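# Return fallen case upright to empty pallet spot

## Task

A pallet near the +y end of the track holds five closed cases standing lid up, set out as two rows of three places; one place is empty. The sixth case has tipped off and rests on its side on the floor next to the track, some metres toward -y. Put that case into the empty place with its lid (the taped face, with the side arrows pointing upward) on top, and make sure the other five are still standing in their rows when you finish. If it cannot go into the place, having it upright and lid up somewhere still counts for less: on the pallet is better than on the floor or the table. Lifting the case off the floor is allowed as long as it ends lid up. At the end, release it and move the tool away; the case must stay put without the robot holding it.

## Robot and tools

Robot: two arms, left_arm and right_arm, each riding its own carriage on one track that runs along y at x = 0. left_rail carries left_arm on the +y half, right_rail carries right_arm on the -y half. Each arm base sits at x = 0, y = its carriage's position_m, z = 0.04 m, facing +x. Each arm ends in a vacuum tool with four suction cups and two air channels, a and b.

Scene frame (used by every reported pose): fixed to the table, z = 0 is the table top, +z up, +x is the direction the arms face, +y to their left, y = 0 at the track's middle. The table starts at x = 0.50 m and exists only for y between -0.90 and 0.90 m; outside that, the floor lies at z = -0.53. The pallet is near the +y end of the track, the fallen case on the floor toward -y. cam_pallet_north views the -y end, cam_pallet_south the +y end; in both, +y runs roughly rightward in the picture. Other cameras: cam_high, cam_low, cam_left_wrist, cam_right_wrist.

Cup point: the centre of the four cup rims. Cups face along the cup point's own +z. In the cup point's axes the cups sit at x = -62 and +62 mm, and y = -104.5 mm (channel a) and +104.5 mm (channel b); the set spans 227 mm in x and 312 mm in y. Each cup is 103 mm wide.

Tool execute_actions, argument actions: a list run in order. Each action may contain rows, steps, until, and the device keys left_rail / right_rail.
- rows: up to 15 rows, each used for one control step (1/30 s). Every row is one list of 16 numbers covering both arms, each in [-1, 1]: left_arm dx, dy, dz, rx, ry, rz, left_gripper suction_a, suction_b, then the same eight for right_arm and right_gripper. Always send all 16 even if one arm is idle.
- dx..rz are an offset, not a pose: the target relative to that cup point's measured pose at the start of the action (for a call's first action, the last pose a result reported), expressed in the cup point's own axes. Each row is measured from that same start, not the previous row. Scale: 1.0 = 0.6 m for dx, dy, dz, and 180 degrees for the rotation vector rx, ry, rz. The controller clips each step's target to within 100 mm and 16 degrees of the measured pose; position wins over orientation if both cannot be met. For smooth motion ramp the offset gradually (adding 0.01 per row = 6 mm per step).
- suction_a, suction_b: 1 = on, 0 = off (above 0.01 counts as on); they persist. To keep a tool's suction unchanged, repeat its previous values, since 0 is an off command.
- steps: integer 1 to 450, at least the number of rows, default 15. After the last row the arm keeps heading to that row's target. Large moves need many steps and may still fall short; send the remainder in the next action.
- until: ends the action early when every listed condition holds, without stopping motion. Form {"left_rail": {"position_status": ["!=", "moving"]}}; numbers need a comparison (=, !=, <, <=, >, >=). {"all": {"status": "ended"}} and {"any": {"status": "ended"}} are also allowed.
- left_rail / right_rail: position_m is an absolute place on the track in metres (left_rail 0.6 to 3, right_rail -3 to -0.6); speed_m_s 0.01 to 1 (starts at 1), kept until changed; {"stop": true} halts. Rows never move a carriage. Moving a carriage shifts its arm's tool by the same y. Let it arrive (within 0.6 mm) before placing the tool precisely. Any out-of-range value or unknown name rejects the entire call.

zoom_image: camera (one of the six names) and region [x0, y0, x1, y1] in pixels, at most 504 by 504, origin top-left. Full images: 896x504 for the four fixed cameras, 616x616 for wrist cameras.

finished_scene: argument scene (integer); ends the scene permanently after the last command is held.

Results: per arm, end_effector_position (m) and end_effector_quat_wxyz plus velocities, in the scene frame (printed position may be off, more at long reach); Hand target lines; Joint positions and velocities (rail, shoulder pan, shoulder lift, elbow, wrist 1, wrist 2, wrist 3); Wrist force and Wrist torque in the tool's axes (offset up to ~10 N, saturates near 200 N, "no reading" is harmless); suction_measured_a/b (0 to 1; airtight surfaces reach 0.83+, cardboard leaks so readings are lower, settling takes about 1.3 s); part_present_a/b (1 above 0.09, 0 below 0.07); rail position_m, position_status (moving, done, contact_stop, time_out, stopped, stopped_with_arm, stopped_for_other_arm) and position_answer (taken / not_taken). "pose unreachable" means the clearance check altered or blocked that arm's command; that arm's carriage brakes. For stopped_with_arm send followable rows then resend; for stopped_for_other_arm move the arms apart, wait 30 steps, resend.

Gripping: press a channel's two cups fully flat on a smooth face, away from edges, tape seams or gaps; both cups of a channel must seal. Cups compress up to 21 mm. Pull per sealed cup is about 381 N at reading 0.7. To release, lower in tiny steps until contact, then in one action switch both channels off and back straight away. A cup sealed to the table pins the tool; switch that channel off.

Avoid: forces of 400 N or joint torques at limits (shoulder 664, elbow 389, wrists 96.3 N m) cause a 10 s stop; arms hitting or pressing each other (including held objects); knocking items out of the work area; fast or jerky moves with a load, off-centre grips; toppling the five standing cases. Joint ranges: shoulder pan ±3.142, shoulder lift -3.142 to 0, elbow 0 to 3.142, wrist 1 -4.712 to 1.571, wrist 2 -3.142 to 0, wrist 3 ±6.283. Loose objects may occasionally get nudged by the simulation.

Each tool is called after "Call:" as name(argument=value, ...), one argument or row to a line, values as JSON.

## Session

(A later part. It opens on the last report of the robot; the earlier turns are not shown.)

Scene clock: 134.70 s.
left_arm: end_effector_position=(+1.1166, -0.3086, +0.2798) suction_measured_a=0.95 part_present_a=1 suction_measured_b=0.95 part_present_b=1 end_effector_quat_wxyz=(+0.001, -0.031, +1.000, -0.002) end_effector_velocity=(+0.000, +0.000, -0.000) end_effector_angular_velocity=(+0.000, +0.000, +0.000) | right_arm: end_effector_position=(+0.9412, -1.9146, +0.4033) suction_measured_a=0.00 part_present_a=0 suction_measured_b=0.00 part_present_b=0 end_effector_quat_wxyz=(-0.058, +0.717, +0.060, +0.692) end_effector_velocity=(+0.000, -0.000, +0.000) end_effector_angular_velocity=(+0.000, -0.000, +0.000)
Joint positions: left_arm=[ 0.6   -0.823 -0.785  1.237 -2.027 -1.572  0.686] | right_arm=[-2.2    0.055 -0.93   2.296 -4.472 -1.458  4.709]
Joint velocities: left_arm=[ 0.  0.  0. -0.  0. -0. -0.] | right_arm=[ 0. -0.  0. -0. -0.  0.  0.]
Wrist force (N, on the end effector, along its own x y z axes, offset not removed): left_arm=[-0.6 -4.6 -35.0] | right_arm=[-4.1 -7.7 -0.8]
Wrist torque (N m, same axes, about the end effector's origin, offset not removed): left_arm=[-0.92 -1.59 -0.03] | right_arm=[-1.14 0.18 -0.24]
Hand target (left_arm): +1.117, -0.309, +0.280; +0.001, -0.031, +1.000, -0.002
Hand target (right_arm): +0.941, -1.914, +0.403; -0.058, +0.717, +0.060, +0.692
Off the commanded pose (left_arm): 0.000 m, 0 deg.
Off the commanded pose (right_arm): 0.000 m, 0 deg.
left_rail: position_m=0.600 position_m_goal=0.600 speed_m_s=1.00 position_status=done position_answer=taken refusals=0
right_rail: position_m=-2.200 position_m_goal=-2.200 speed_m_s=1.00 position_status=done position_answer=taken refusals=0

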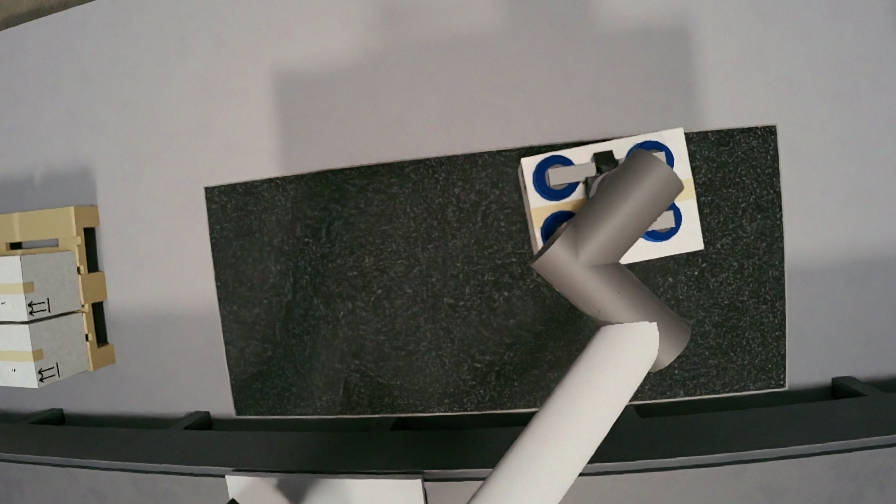

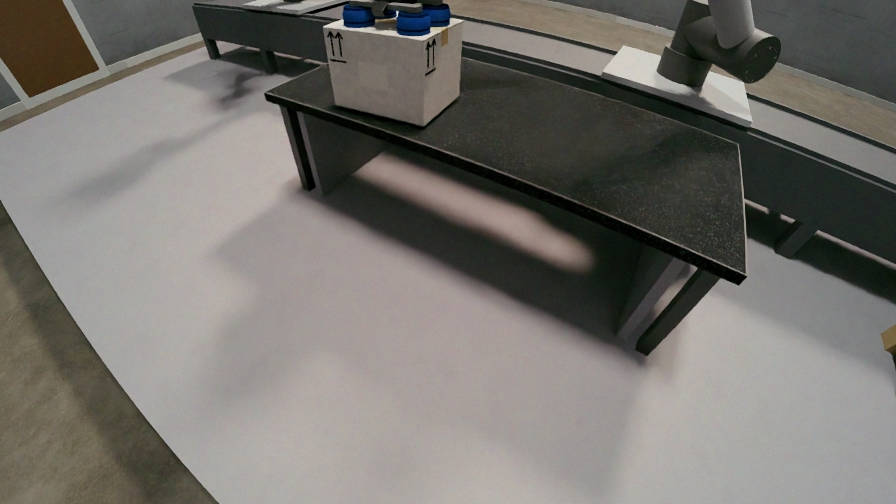

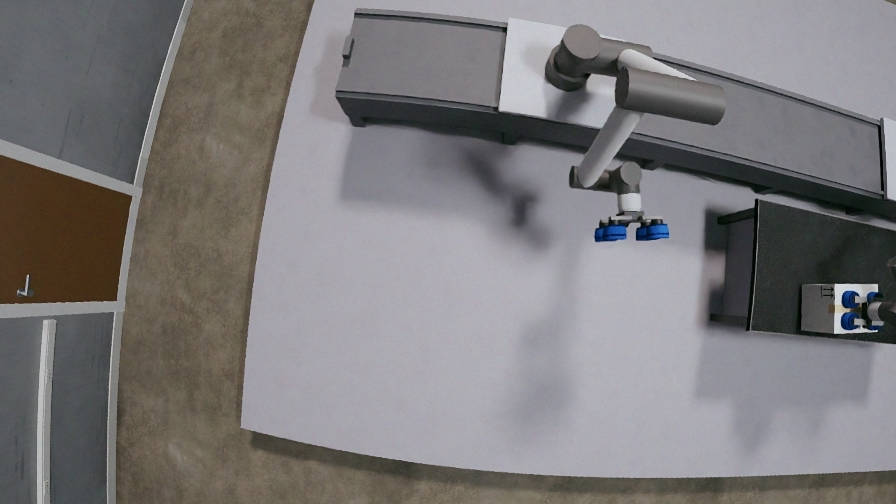

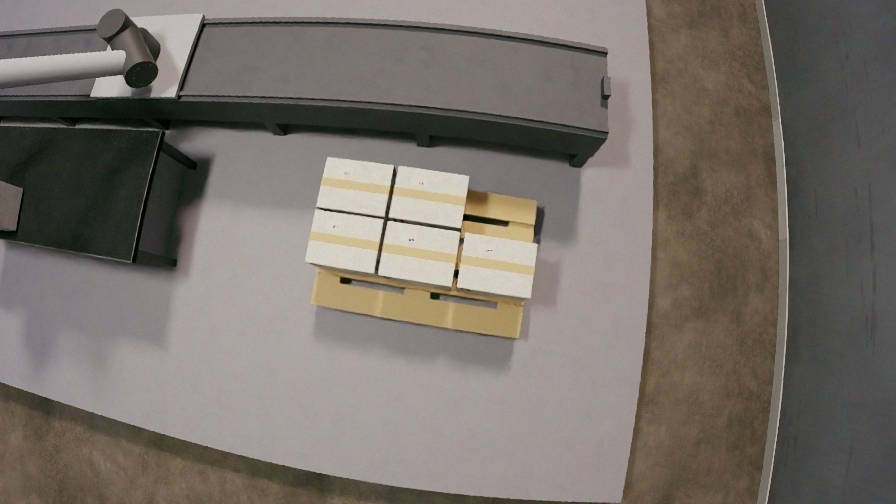

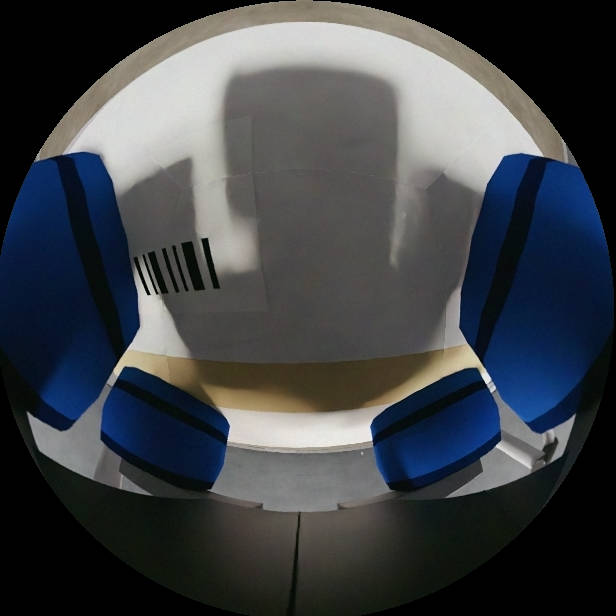

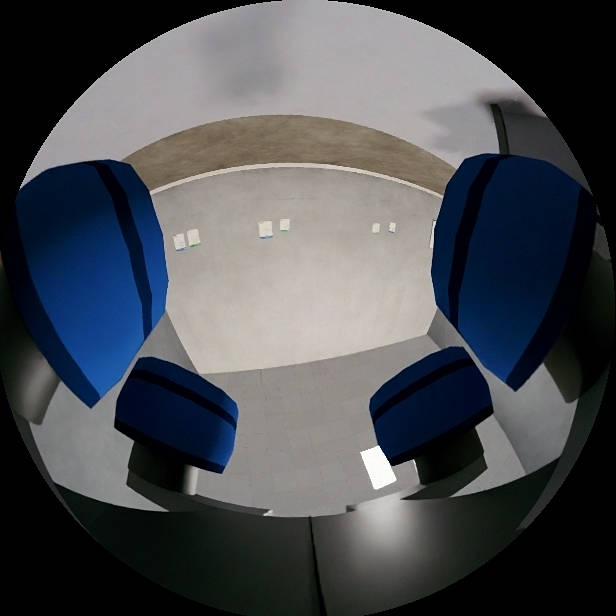

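Call:
execute_actions(
  actions=[
    {"rows":[[0,0,-0.03,0,0,0,1,1,0,0,0,0,0,0,0,0],[0,0,-0.08,0,0,0,1,1,0,0,0,0,0,0,0,0],[0,0,-0.12,0,0,0.02,1,1,0,0,0,0,0,0,0,0]],"steps":45},
    {"rows":[[0.03,0.1,0,0,0,0,1,1,0,0,0,0,0,0,0,0],[0.1,0.3,0,0,0,0,1,1,0,0,0,0,0,0,0,0],[0.3,0.8,0,0,0,0,1,1,0,0,0,0,0,0,0,0]],"steps":100},
    {"rows":[[0.31,0.72,0,0,0,0.022,1,1,0,0,0,0,0,0,0,0]],"steps":100},
    {"left_rail":{"position_m":2.95,"speed_m_s":0.6},"steps":250,"until":{"left_rail":{"position_status":["!=","moving"]}}},
    {"rows":[[0,0,0.1,0,0,0,1,1,0,0,0,0,0,0,0,0],[0,0,0.2,0,0,0,1,1,0,0,0,0,0,0,0,0]],"steps":50},
  ],
)

Call:
zoom_image(
  camera="cam_pallet_south",
  region=[300, 110, 580, 300],
)

Scene clock: 161.20 s.
left_arm: end_effector_position=(+0.7524, +2.9538, +0.2285) suction_measured_a=0.95 part_present_a=1 suction_measured_b=0.95 part_present_b=1 end_effector_quat_wxyz=(+0.002, +0.035, +0.999, -0.001) end_effector_velocity=(+0.000, -0.000, -0.000) end_effector_angular_velocity=(+0.000, +0.000, +0.000) | right_arm: end_effector_position=(+0.9412, -1.9146, +0.4033) suction_measured_a=0.00 part_present_a=0 suction_measured_b=0.00 part_present_b=0 end_effector_quat_wxyz=(-0.058, +0.717, +0.060, +0.692) end_effector_velocity=(-0.000, +0.000, +0.000) end_effector_angular_velocity=(-0.000, +0.000, -0.000)
Joint positions: left_arm=[ 2.95  -0.265 -1.382  2.367 -2.559 -1.573  1.376] | right_arm=[-2.2    0.055 -0.93   2.296 -4.472 -1.458  4.709]
Joint velocities: left_arm=[ 0. -0.  0.  0. -0.  0. -0.] | right_arm=[ 0.  0. -0. -0.  0. -0.  0.]
Wrist force (N, on the end effector, along its own x y z axes, offset not removed): left_arm=[0.2 0.6 -40.6] | right_arm=[-1.2 -8.0 3.2]
Wrist torque (N m, same axes, about the end effector's origin, offset not removed): left_arm=[-0.25 -1.80 -0.06] | right_arm=[-1.05 -0.05 -0.09]
Hand target (left_arm): +0.752, +2.954, +0.228; +0.002, +0.035, +0.999, -0.001
Hand target (right_arm): +0.941, -1.914, +0.403; -0.058, +0.717, +0.060, +0.692
Off the commanded pose (left_arm): 0.000 m, 0 deg.
Off the commanded pose (right_arm): 0.000 m, 0 deg.
left_rail: position_m=2.950 position_m_goal=2.950 speed_m_s=0.60 position_status=done position_answer=taken refusals=0
right_rail: position_m=-2.200 position_m_goal=-2.200 speed_m_s=1.00 position_status=done position_answer=taken refusals=0

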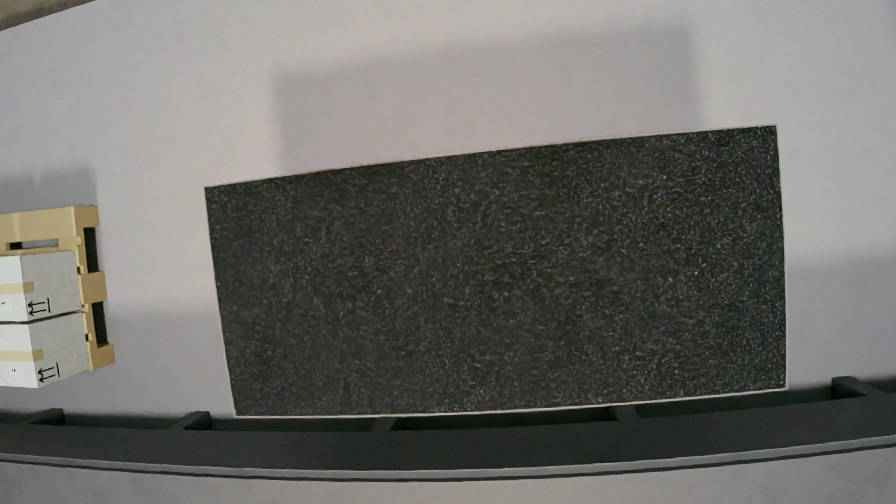

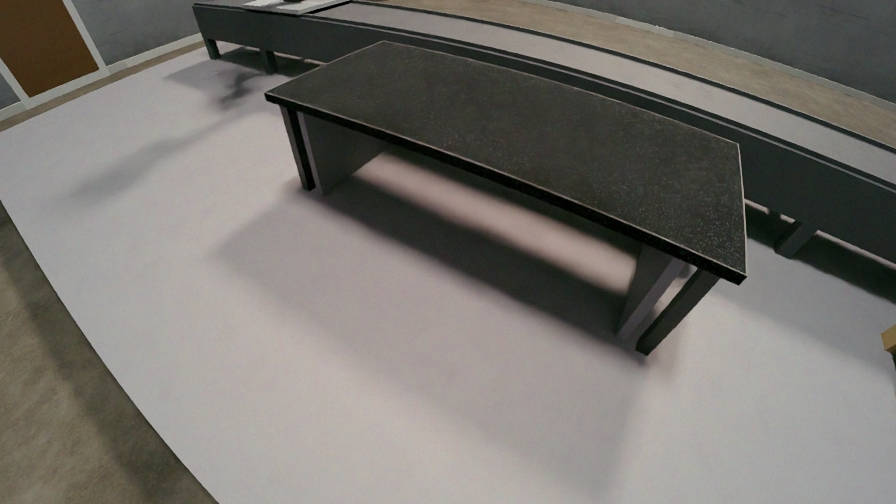

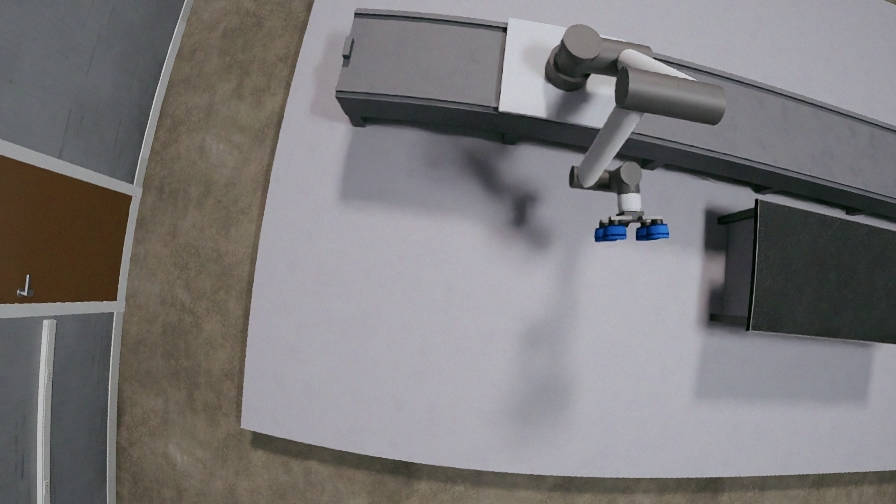

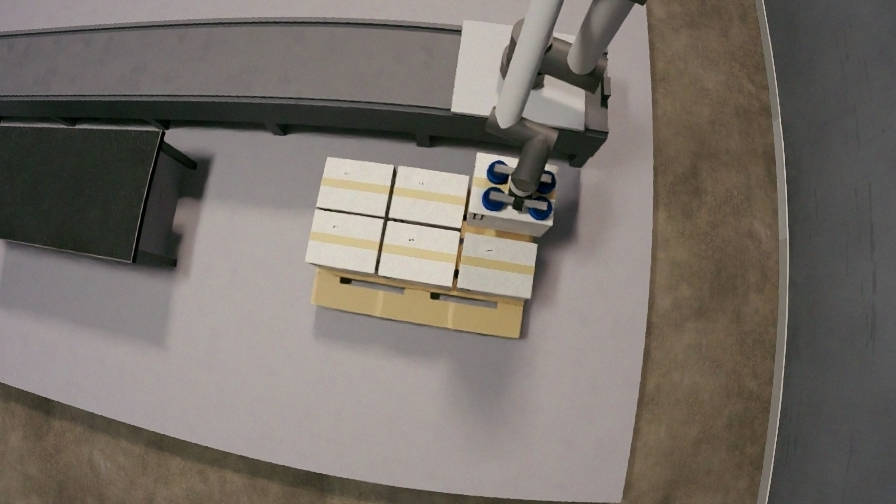

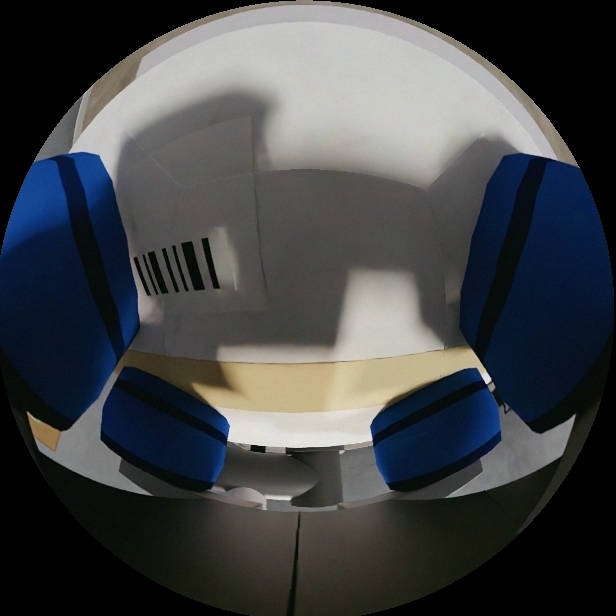

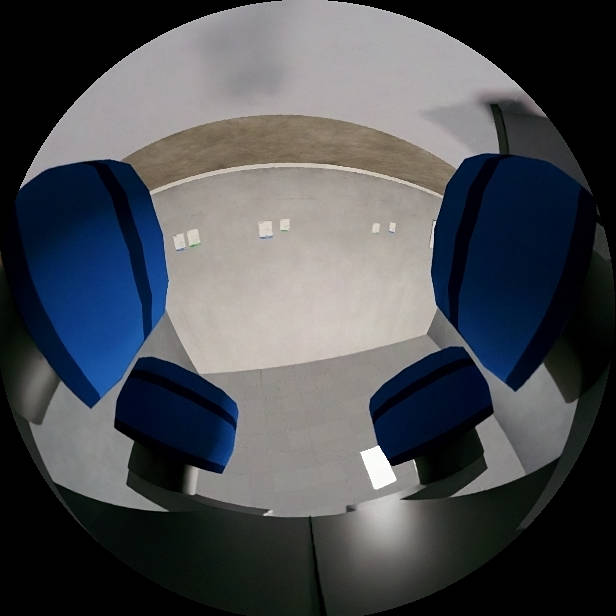

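Region (300, 110, 580, 300) of cam_pallet_south's 896x504 image, scaled by 1.800, with more detail than that image has; it fills the top 342 rows of this view, and the rest is white.

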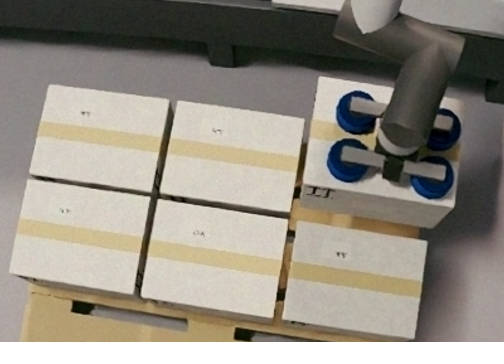

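Call:
execute_actions(
  actions=[
    {"rows":[[-0.03,-0.02,0.1,0,0,0,1,1,0,0,0,0,0,0,0,0],[-0.04,-0.03,0.2,0,0,0,1,1,0,0,0,0,0,0,0,0],[-0.04,-0.03,0.3,0,0,0,1,1,0,0,0,0,0,0,0,0]],"steps":60},
  ],
)

Call:
zoom_image(
  camera="cam_pallet_south",
  region=[300, 110, 580, 300],
)

Scene clock: 178.87 s.
left_arm: end_effector_position=(+0.7757, +2.9337, +0.0485) suction_measured_a=0.95 part_present_a=1 suction_measured_b=0.95 part_present_b=1 end_effector_quat_wxyz=(+0.002, +0.035, +0.999, -0.001) end_effector_velocity=(+0.000, -0.000, -0.000) end_effector_angular_velocity=(+0.000, +0.000, +0.000) | right_arm: end_effector_position=(+0.9412, -1.9146, +0.4033) suction_measured_a=0.00 part_present_a=0 suction_measured_b=0.00 part_present_b=0 end_effector_quat_wxyz=(-0.058, +0.717, +0.060, +0.692) end_effector_velocity=(-0.000, +0.000, -0.000) end_effector_angular_velocity=(-0.000, +0.000, +0.000)
Joint positions: left_arm=[ 2.95  -0.282 -1.088  2.397 -2.883 -1.573  1.358] | right_arm=[-2.2    0.055 -0.93   2.296 -4.472 -1.458  4.709]
Joint velocities: left_arm=[ 0. -0.  0.  0. -0.  0. -0.] | right_arm=[ 0.  0.  0.  0.  0. -0. -0.]
Wrist force (N, on the end effector, along its own x y z axes, offset not removed): left_arm=[25.3 -0.1 -45.3] | right_arm=[-6.8 -3.3 5.7]
Wrist torque (N m, same axes, about the end effector's origin, offset not removed): left_arm=[-0.48 0.85 -0.15] | right_arm=[-0.42 0.59 -0.14]
Hand target (left_arm): +0.776, +2.934, +0.049; +0.002, +0.035, +0.999, -0.001
Hand target (right_arm): +0.941, -1.914, +0.403; -0.058, +0.717, +0.060, +0.692
Off the commanded pose (left_arm): 0.000 m, 0 deg.
Off the commanded pose (right_arm): 0.000 m, 0 deg.
left_rail: position_m=2.950 position_m_goal=2.950 speed_m_s=0.60 position_status=done position_answer=taken refusals=0
right_rail: position_m=-2.200 position_m_goal=-2.200 speed_m_s=1.00 position_status=done position_answer=taken refusals=0

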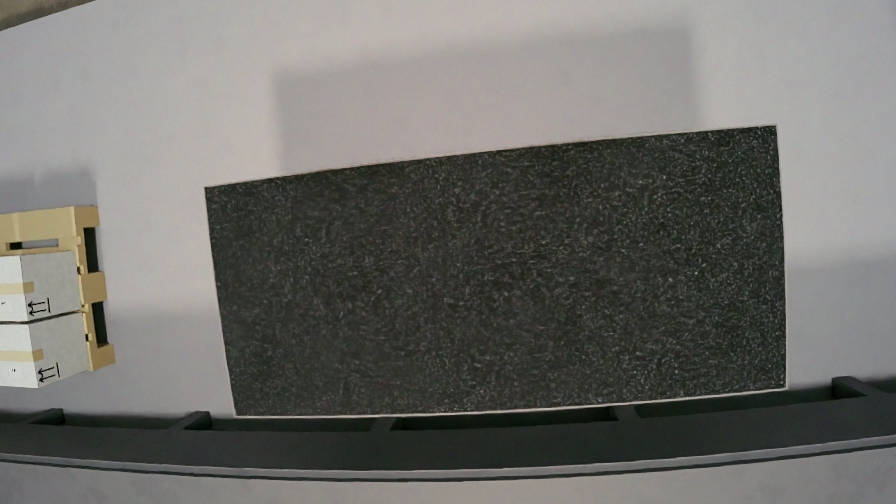

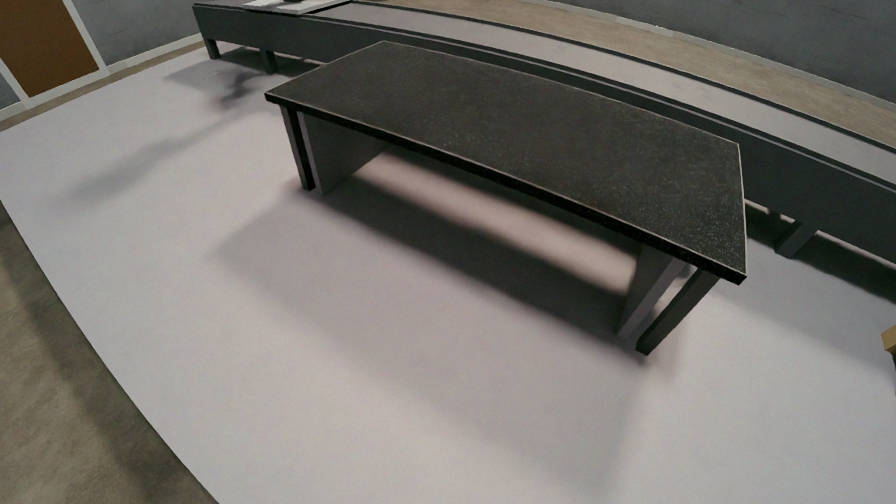

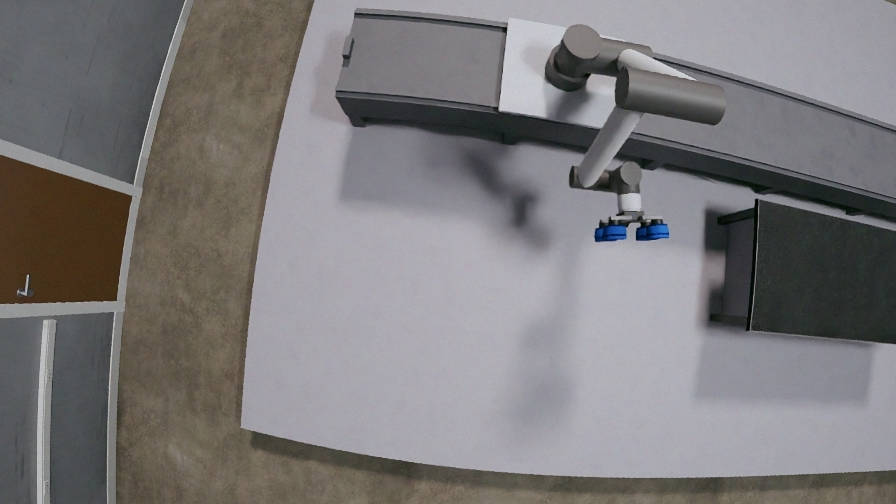

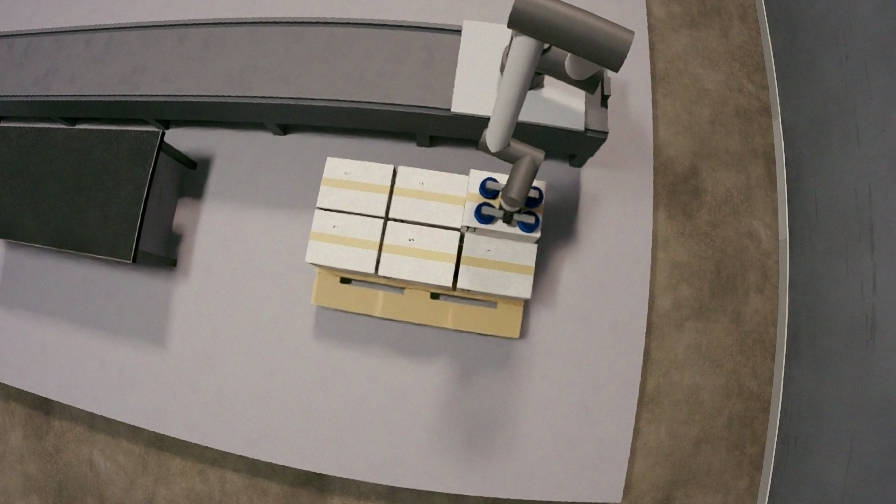

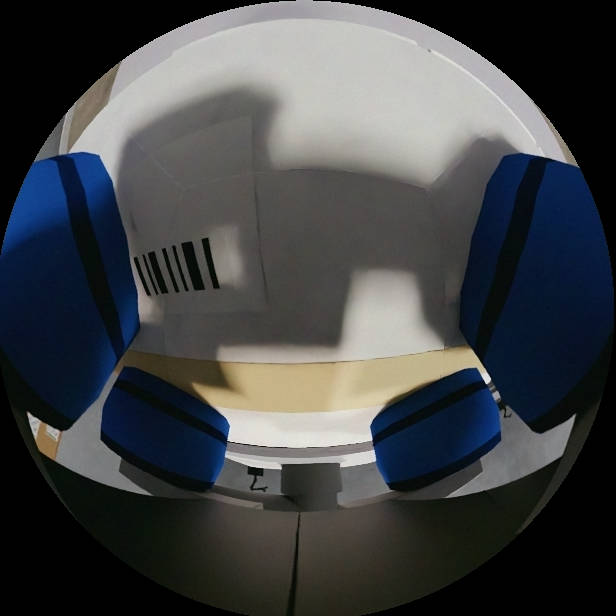

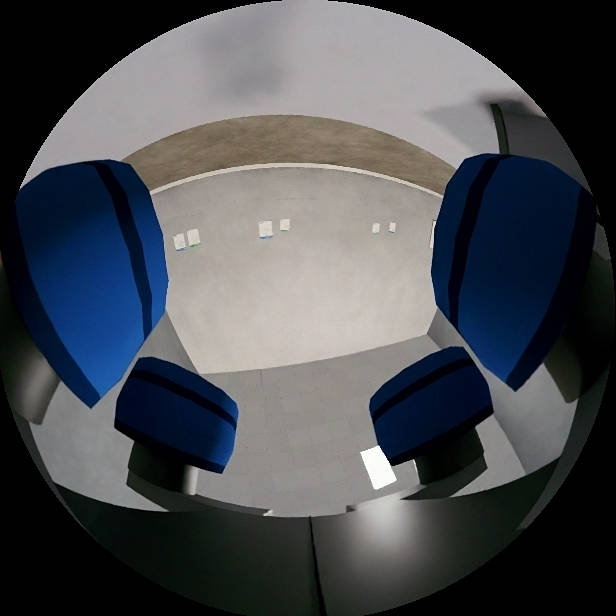

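Region (300, 110, 580, 300) of cam_pallet_south's 896x504 image, scaled by 1.800, with more detail than that image has; it fills the top 342 rows of this view, and the rest is white.

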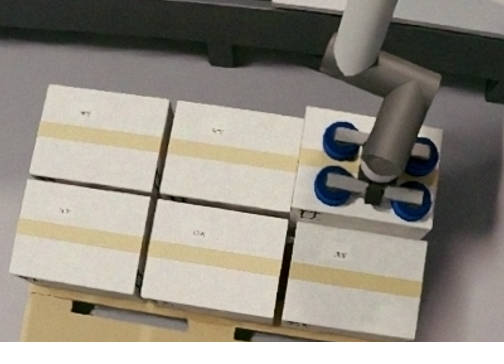

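Call:
execute_actions(
  actions=[
    {"rows":[[0.013,0,0.05,0,0,0,1,1,0,0,0,0,0,0,0,0],[0.013,0,0.1,0,0,0,1,1,0,0,0,0,0,0,0,0],[0.013,0,0.16,0,0,0,1,1,0,0,0,0,0,0,0,0]],"steps":45},
  ],
)

Call:
zoom_image(
  camera="cam_pallet_south",
  region=[300, 110, 580, 300],
)

Scene clock: 188.03 s.
left_arm: end_effector_position=(+0.7682, +2.9340, -0.0476) suction_measured_a=0.95 part_present_a=1 suction_measured_b=0.95 part_present_b=1 end_effector_quat_wxyz=(+0.002, +0.035, +0.999, -0.001) end_effector_velocity=(-0.000, +0.000, -0.000) end_effector_angular_velocity=(+0.000, +0.000, +0.000) | right_arm: end_effector_position=(+0.9412, -1.9146, +0.4033) suction_measured_a=0.00 part_present_a=0 suction_measured_b=0.00 part_present_b=0 end_effector_quat_wxyz=(-0.058, +0.717, +0.060, +0.692) end_effector_velocity=(-0.000, -0.000, +0.000) end_effector_angular_velocity=(+0.000, -0.000, -0.000)
Joint positions: left_arm=[ 2.95  -0.285 -0.927  2.41  -3.057 -1.573  1.356] | right_arm=[-2.2    0.055 -0.93   2.296 -4.472 -1.458  4.709]
Joint velocities: left_arm=[ 0.  0.  0. -0. -0. -0. -0.] | right_arm=[ 0. -0. -0.  0. -0. -0.  0.]
Wrist force (N, on the end effector, along its own x y z axes, offset not removed): left_arm=[3.5 -0.1 -37.7] | right_arm=[-10.1 -7.8 -1.8]
Wrist torque (N m, same axes, about the end effector's origin, offset not removed): left_arm=[-0.32 -2.29 -0.10] | right_arm=[-1.10 1.06 -0.35]
Hand target (left_arm): +0.768, +2.934, -0.048; +0.002, +0.035, +0.999, -0.001
Hand target (right_arm): +0.941, -1.914, +0.403; -0.058, +0.717, +0.060, +0.692
Off the commanded pose (left_arm): 0.000 m, 0 deg.
Off the commanded pose (right_arm): 0.000 m, 0 deg.
left_rail: position_m=2.950 position_m_goal=2.950 speed_m_s=0.60 position_status=done position_answer=taken refusals=0
right_rail: position_m=-2.200 position_m_goal=-2.200 speed_m_s=1.00 position_status=done position_answer=taken refusals=0

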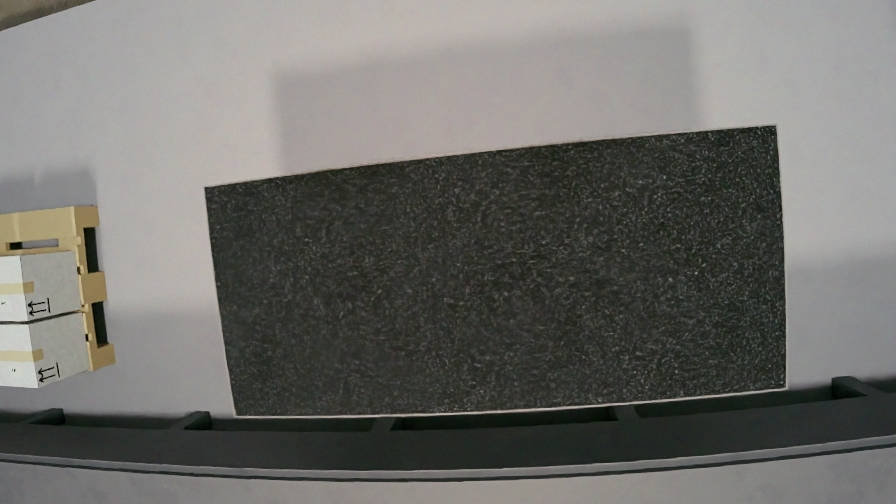

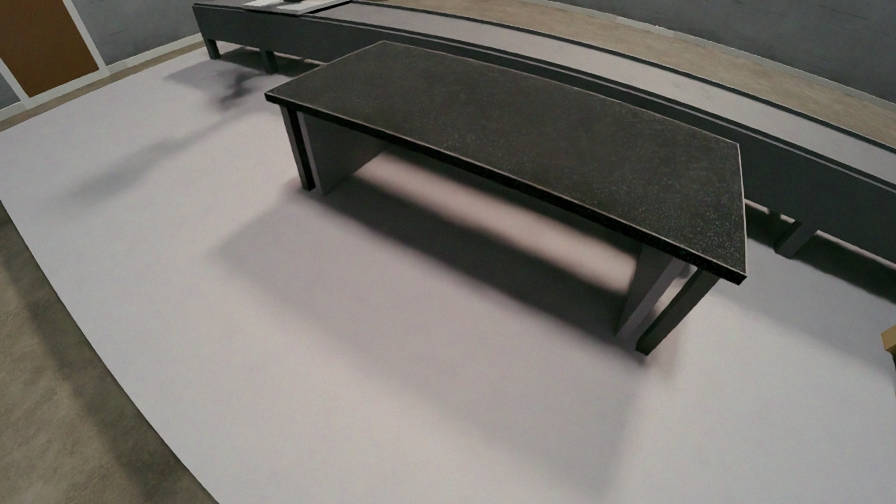

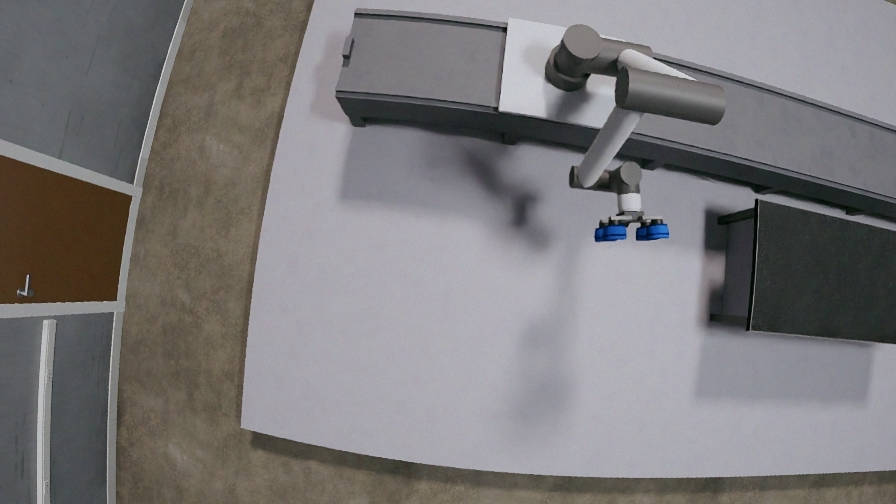

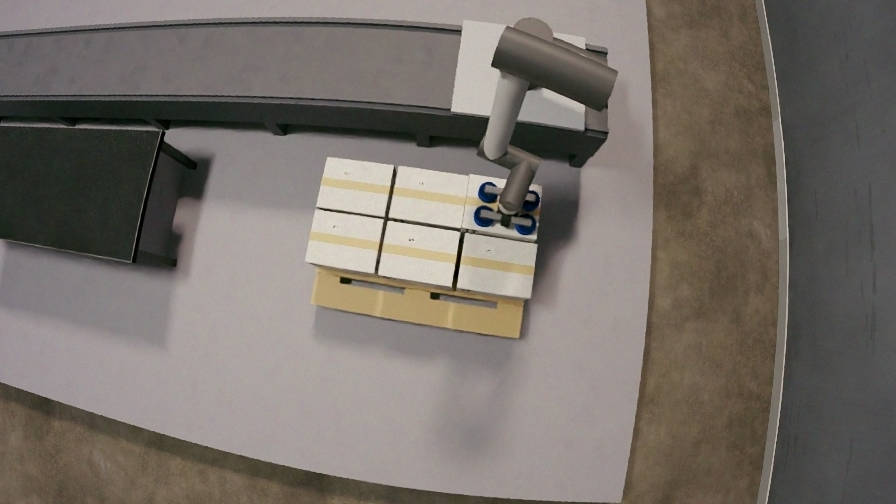

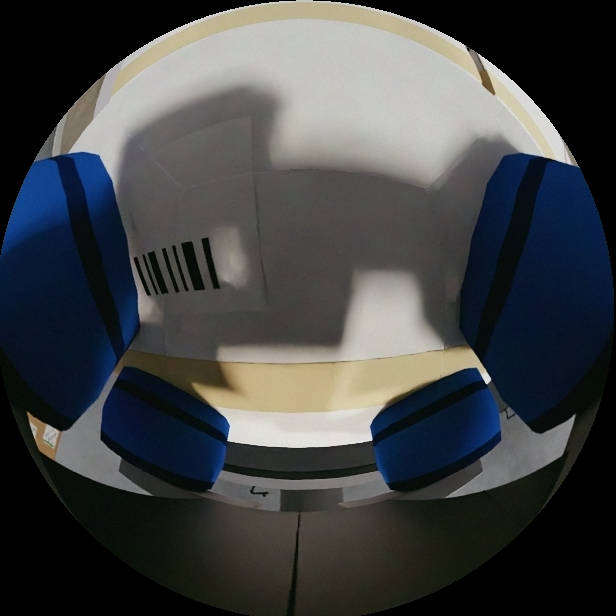

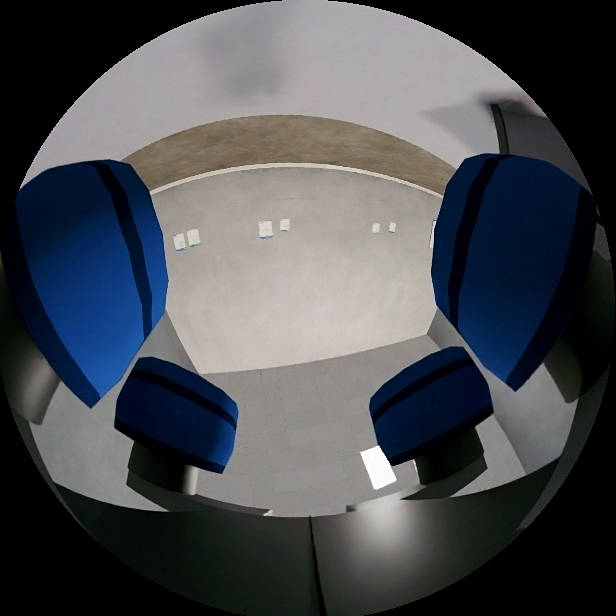

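Region (300, 110, 580, 300) of cam_pallet_south's 896x504 image, scaled by 1.800, with more detail than that image has; it fills the top 342 rows of this view, and the rest is white.

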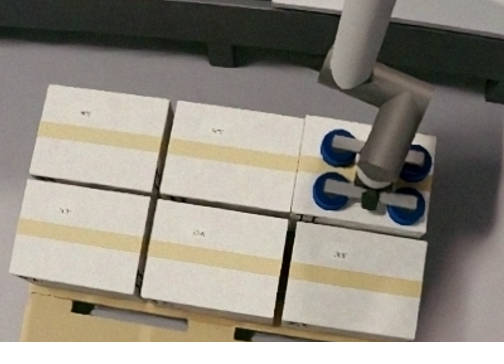

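Well aligned.

Call:
execute_actions(
  actions=[
    {"rows":[[0,0,0.03,0,0,0,1,1,0,0,0,0,0,0,0,0],[0,0,0.06,0,0,0,1,1,0,0,0,0,0,0,0,0]],"steps":30},
  ],
)

Scene clock: 191.03 s.
left_arm: end_effector_position=(+0.7683, +2.9340, -0.0836) suction_measured_a=0.95 part_present_a=1 suction_measured_b=0.95 part_present_b=1 end_effector_quat_wxyz=(+0.002, +0.035, +0.999, -0.001) end_effector_velocity=(-0.000, -0.000, -0.000) end_effector_angular_velocity=(-0.000, +0.000, -0.000) | right_arm: end_effector_position=(+0.9412, -1.9146, +0.4033) suction_measured_a=0.00 part_present_a=0 suction_measured_b=0.00 part_present_b=0 end_effector_quat_wxyz=(-0.058, +0.717, +0.060, +0.692) end_effector_velocity=(-0.000, +0.000, +0.000) end_effector_angular_velocity=(-0.000, -0.000, +0.000)
Joint positions: left_arm=[ 2.95  -0.285 -0.865  2.405 -3.115 -1.573  1.356] | right_arm=[-2.2    0.055 -0.93   2.296 -4.472 -1.458  4.709]
Joint velocities: left_arm=[ 0. -0.  0. -0. -0. -0. -0.] | right_arm=[ 0.  0. -0.  0.  0.  0. -0.]
Wrist force (N, on the end effector, along its own x y z axes, offset not removed): left_arm=[2.2 -3.1 -38.9] | right_arm=[-2.8 -9.1 7.5]
Wrist torque (N m, same axes, about the end effector's origin, offset not removed): left_arm=[-0.77 -1.92 -0.08] | right_arm=[-1.41 0.02 -0.21]
Hand target (left_arm): +0.768, +2.934, -0.084; +0.002, +0.035, +0.999, -0.001
Hand target (right_arm): +0.941, -1.914, +0.403; -0.058, +0.717, +0.060, +0.692
Off the commanded pose (left_arm): 0.000 m, 0 deg.
Off the commanded pose (right_arm): 0.000 m, 0 deg.
left_rail: position_m=2.950 position_m_goal=2.950 speed_m_s=0.60 position_status=done position_answer=taken refusals=0
right_rail: position_m=-2.200 position_m_goal=-2.200 speed_m_s=1.00 position_status=done position_answer=taken refusals=0

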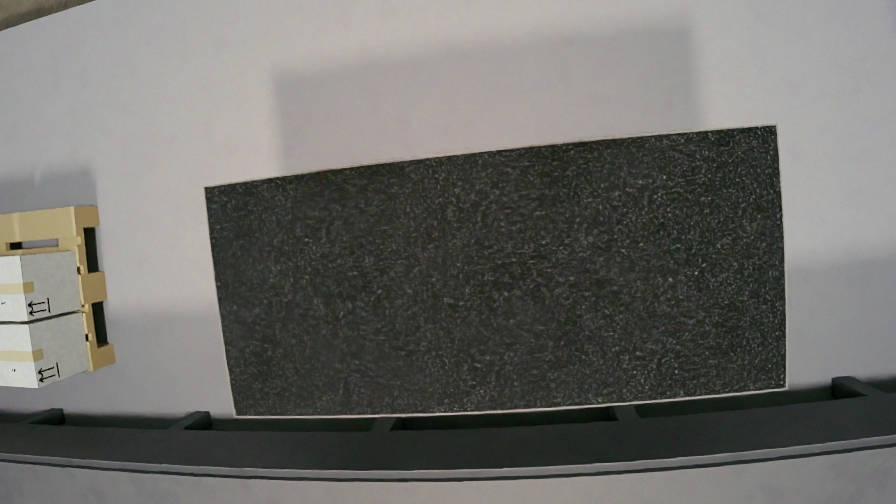

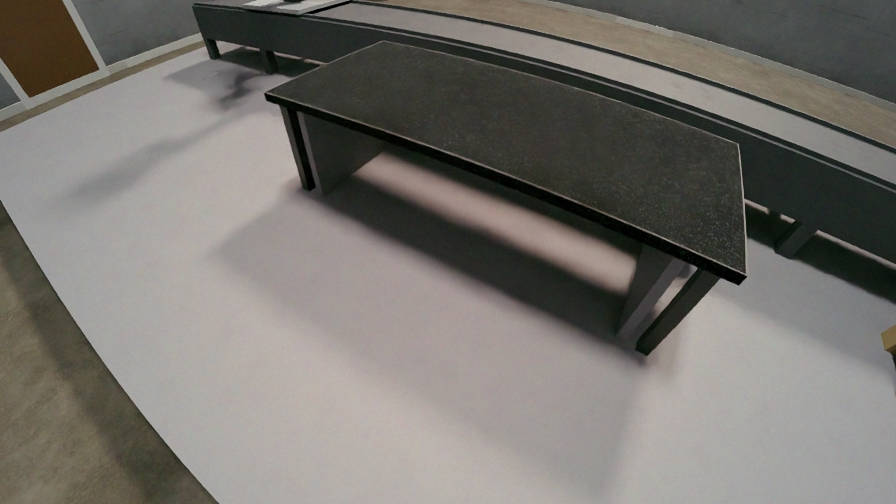

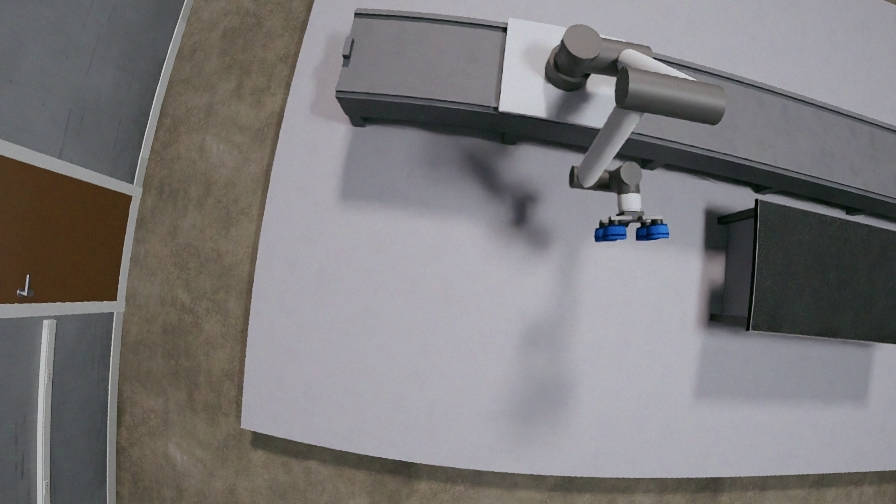

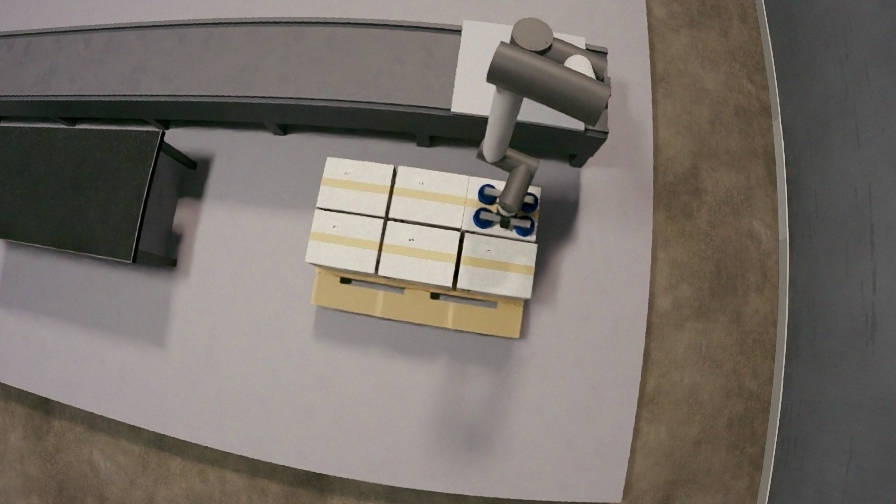

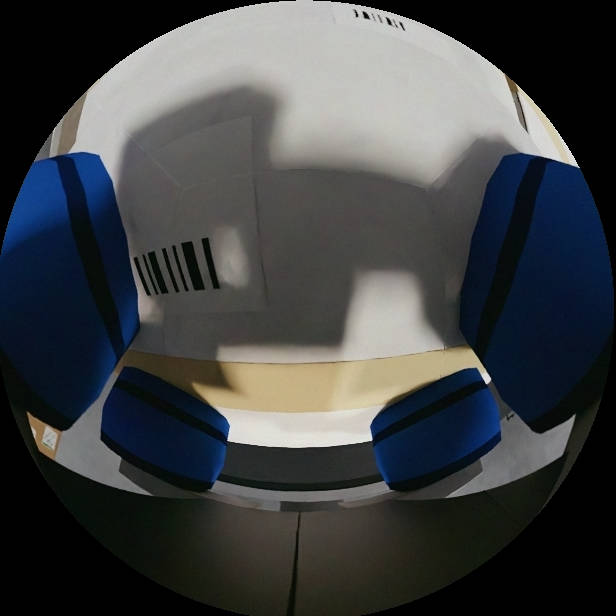

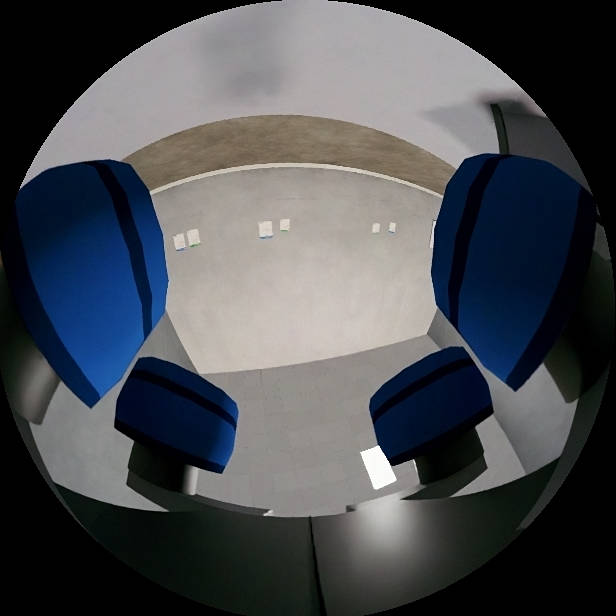

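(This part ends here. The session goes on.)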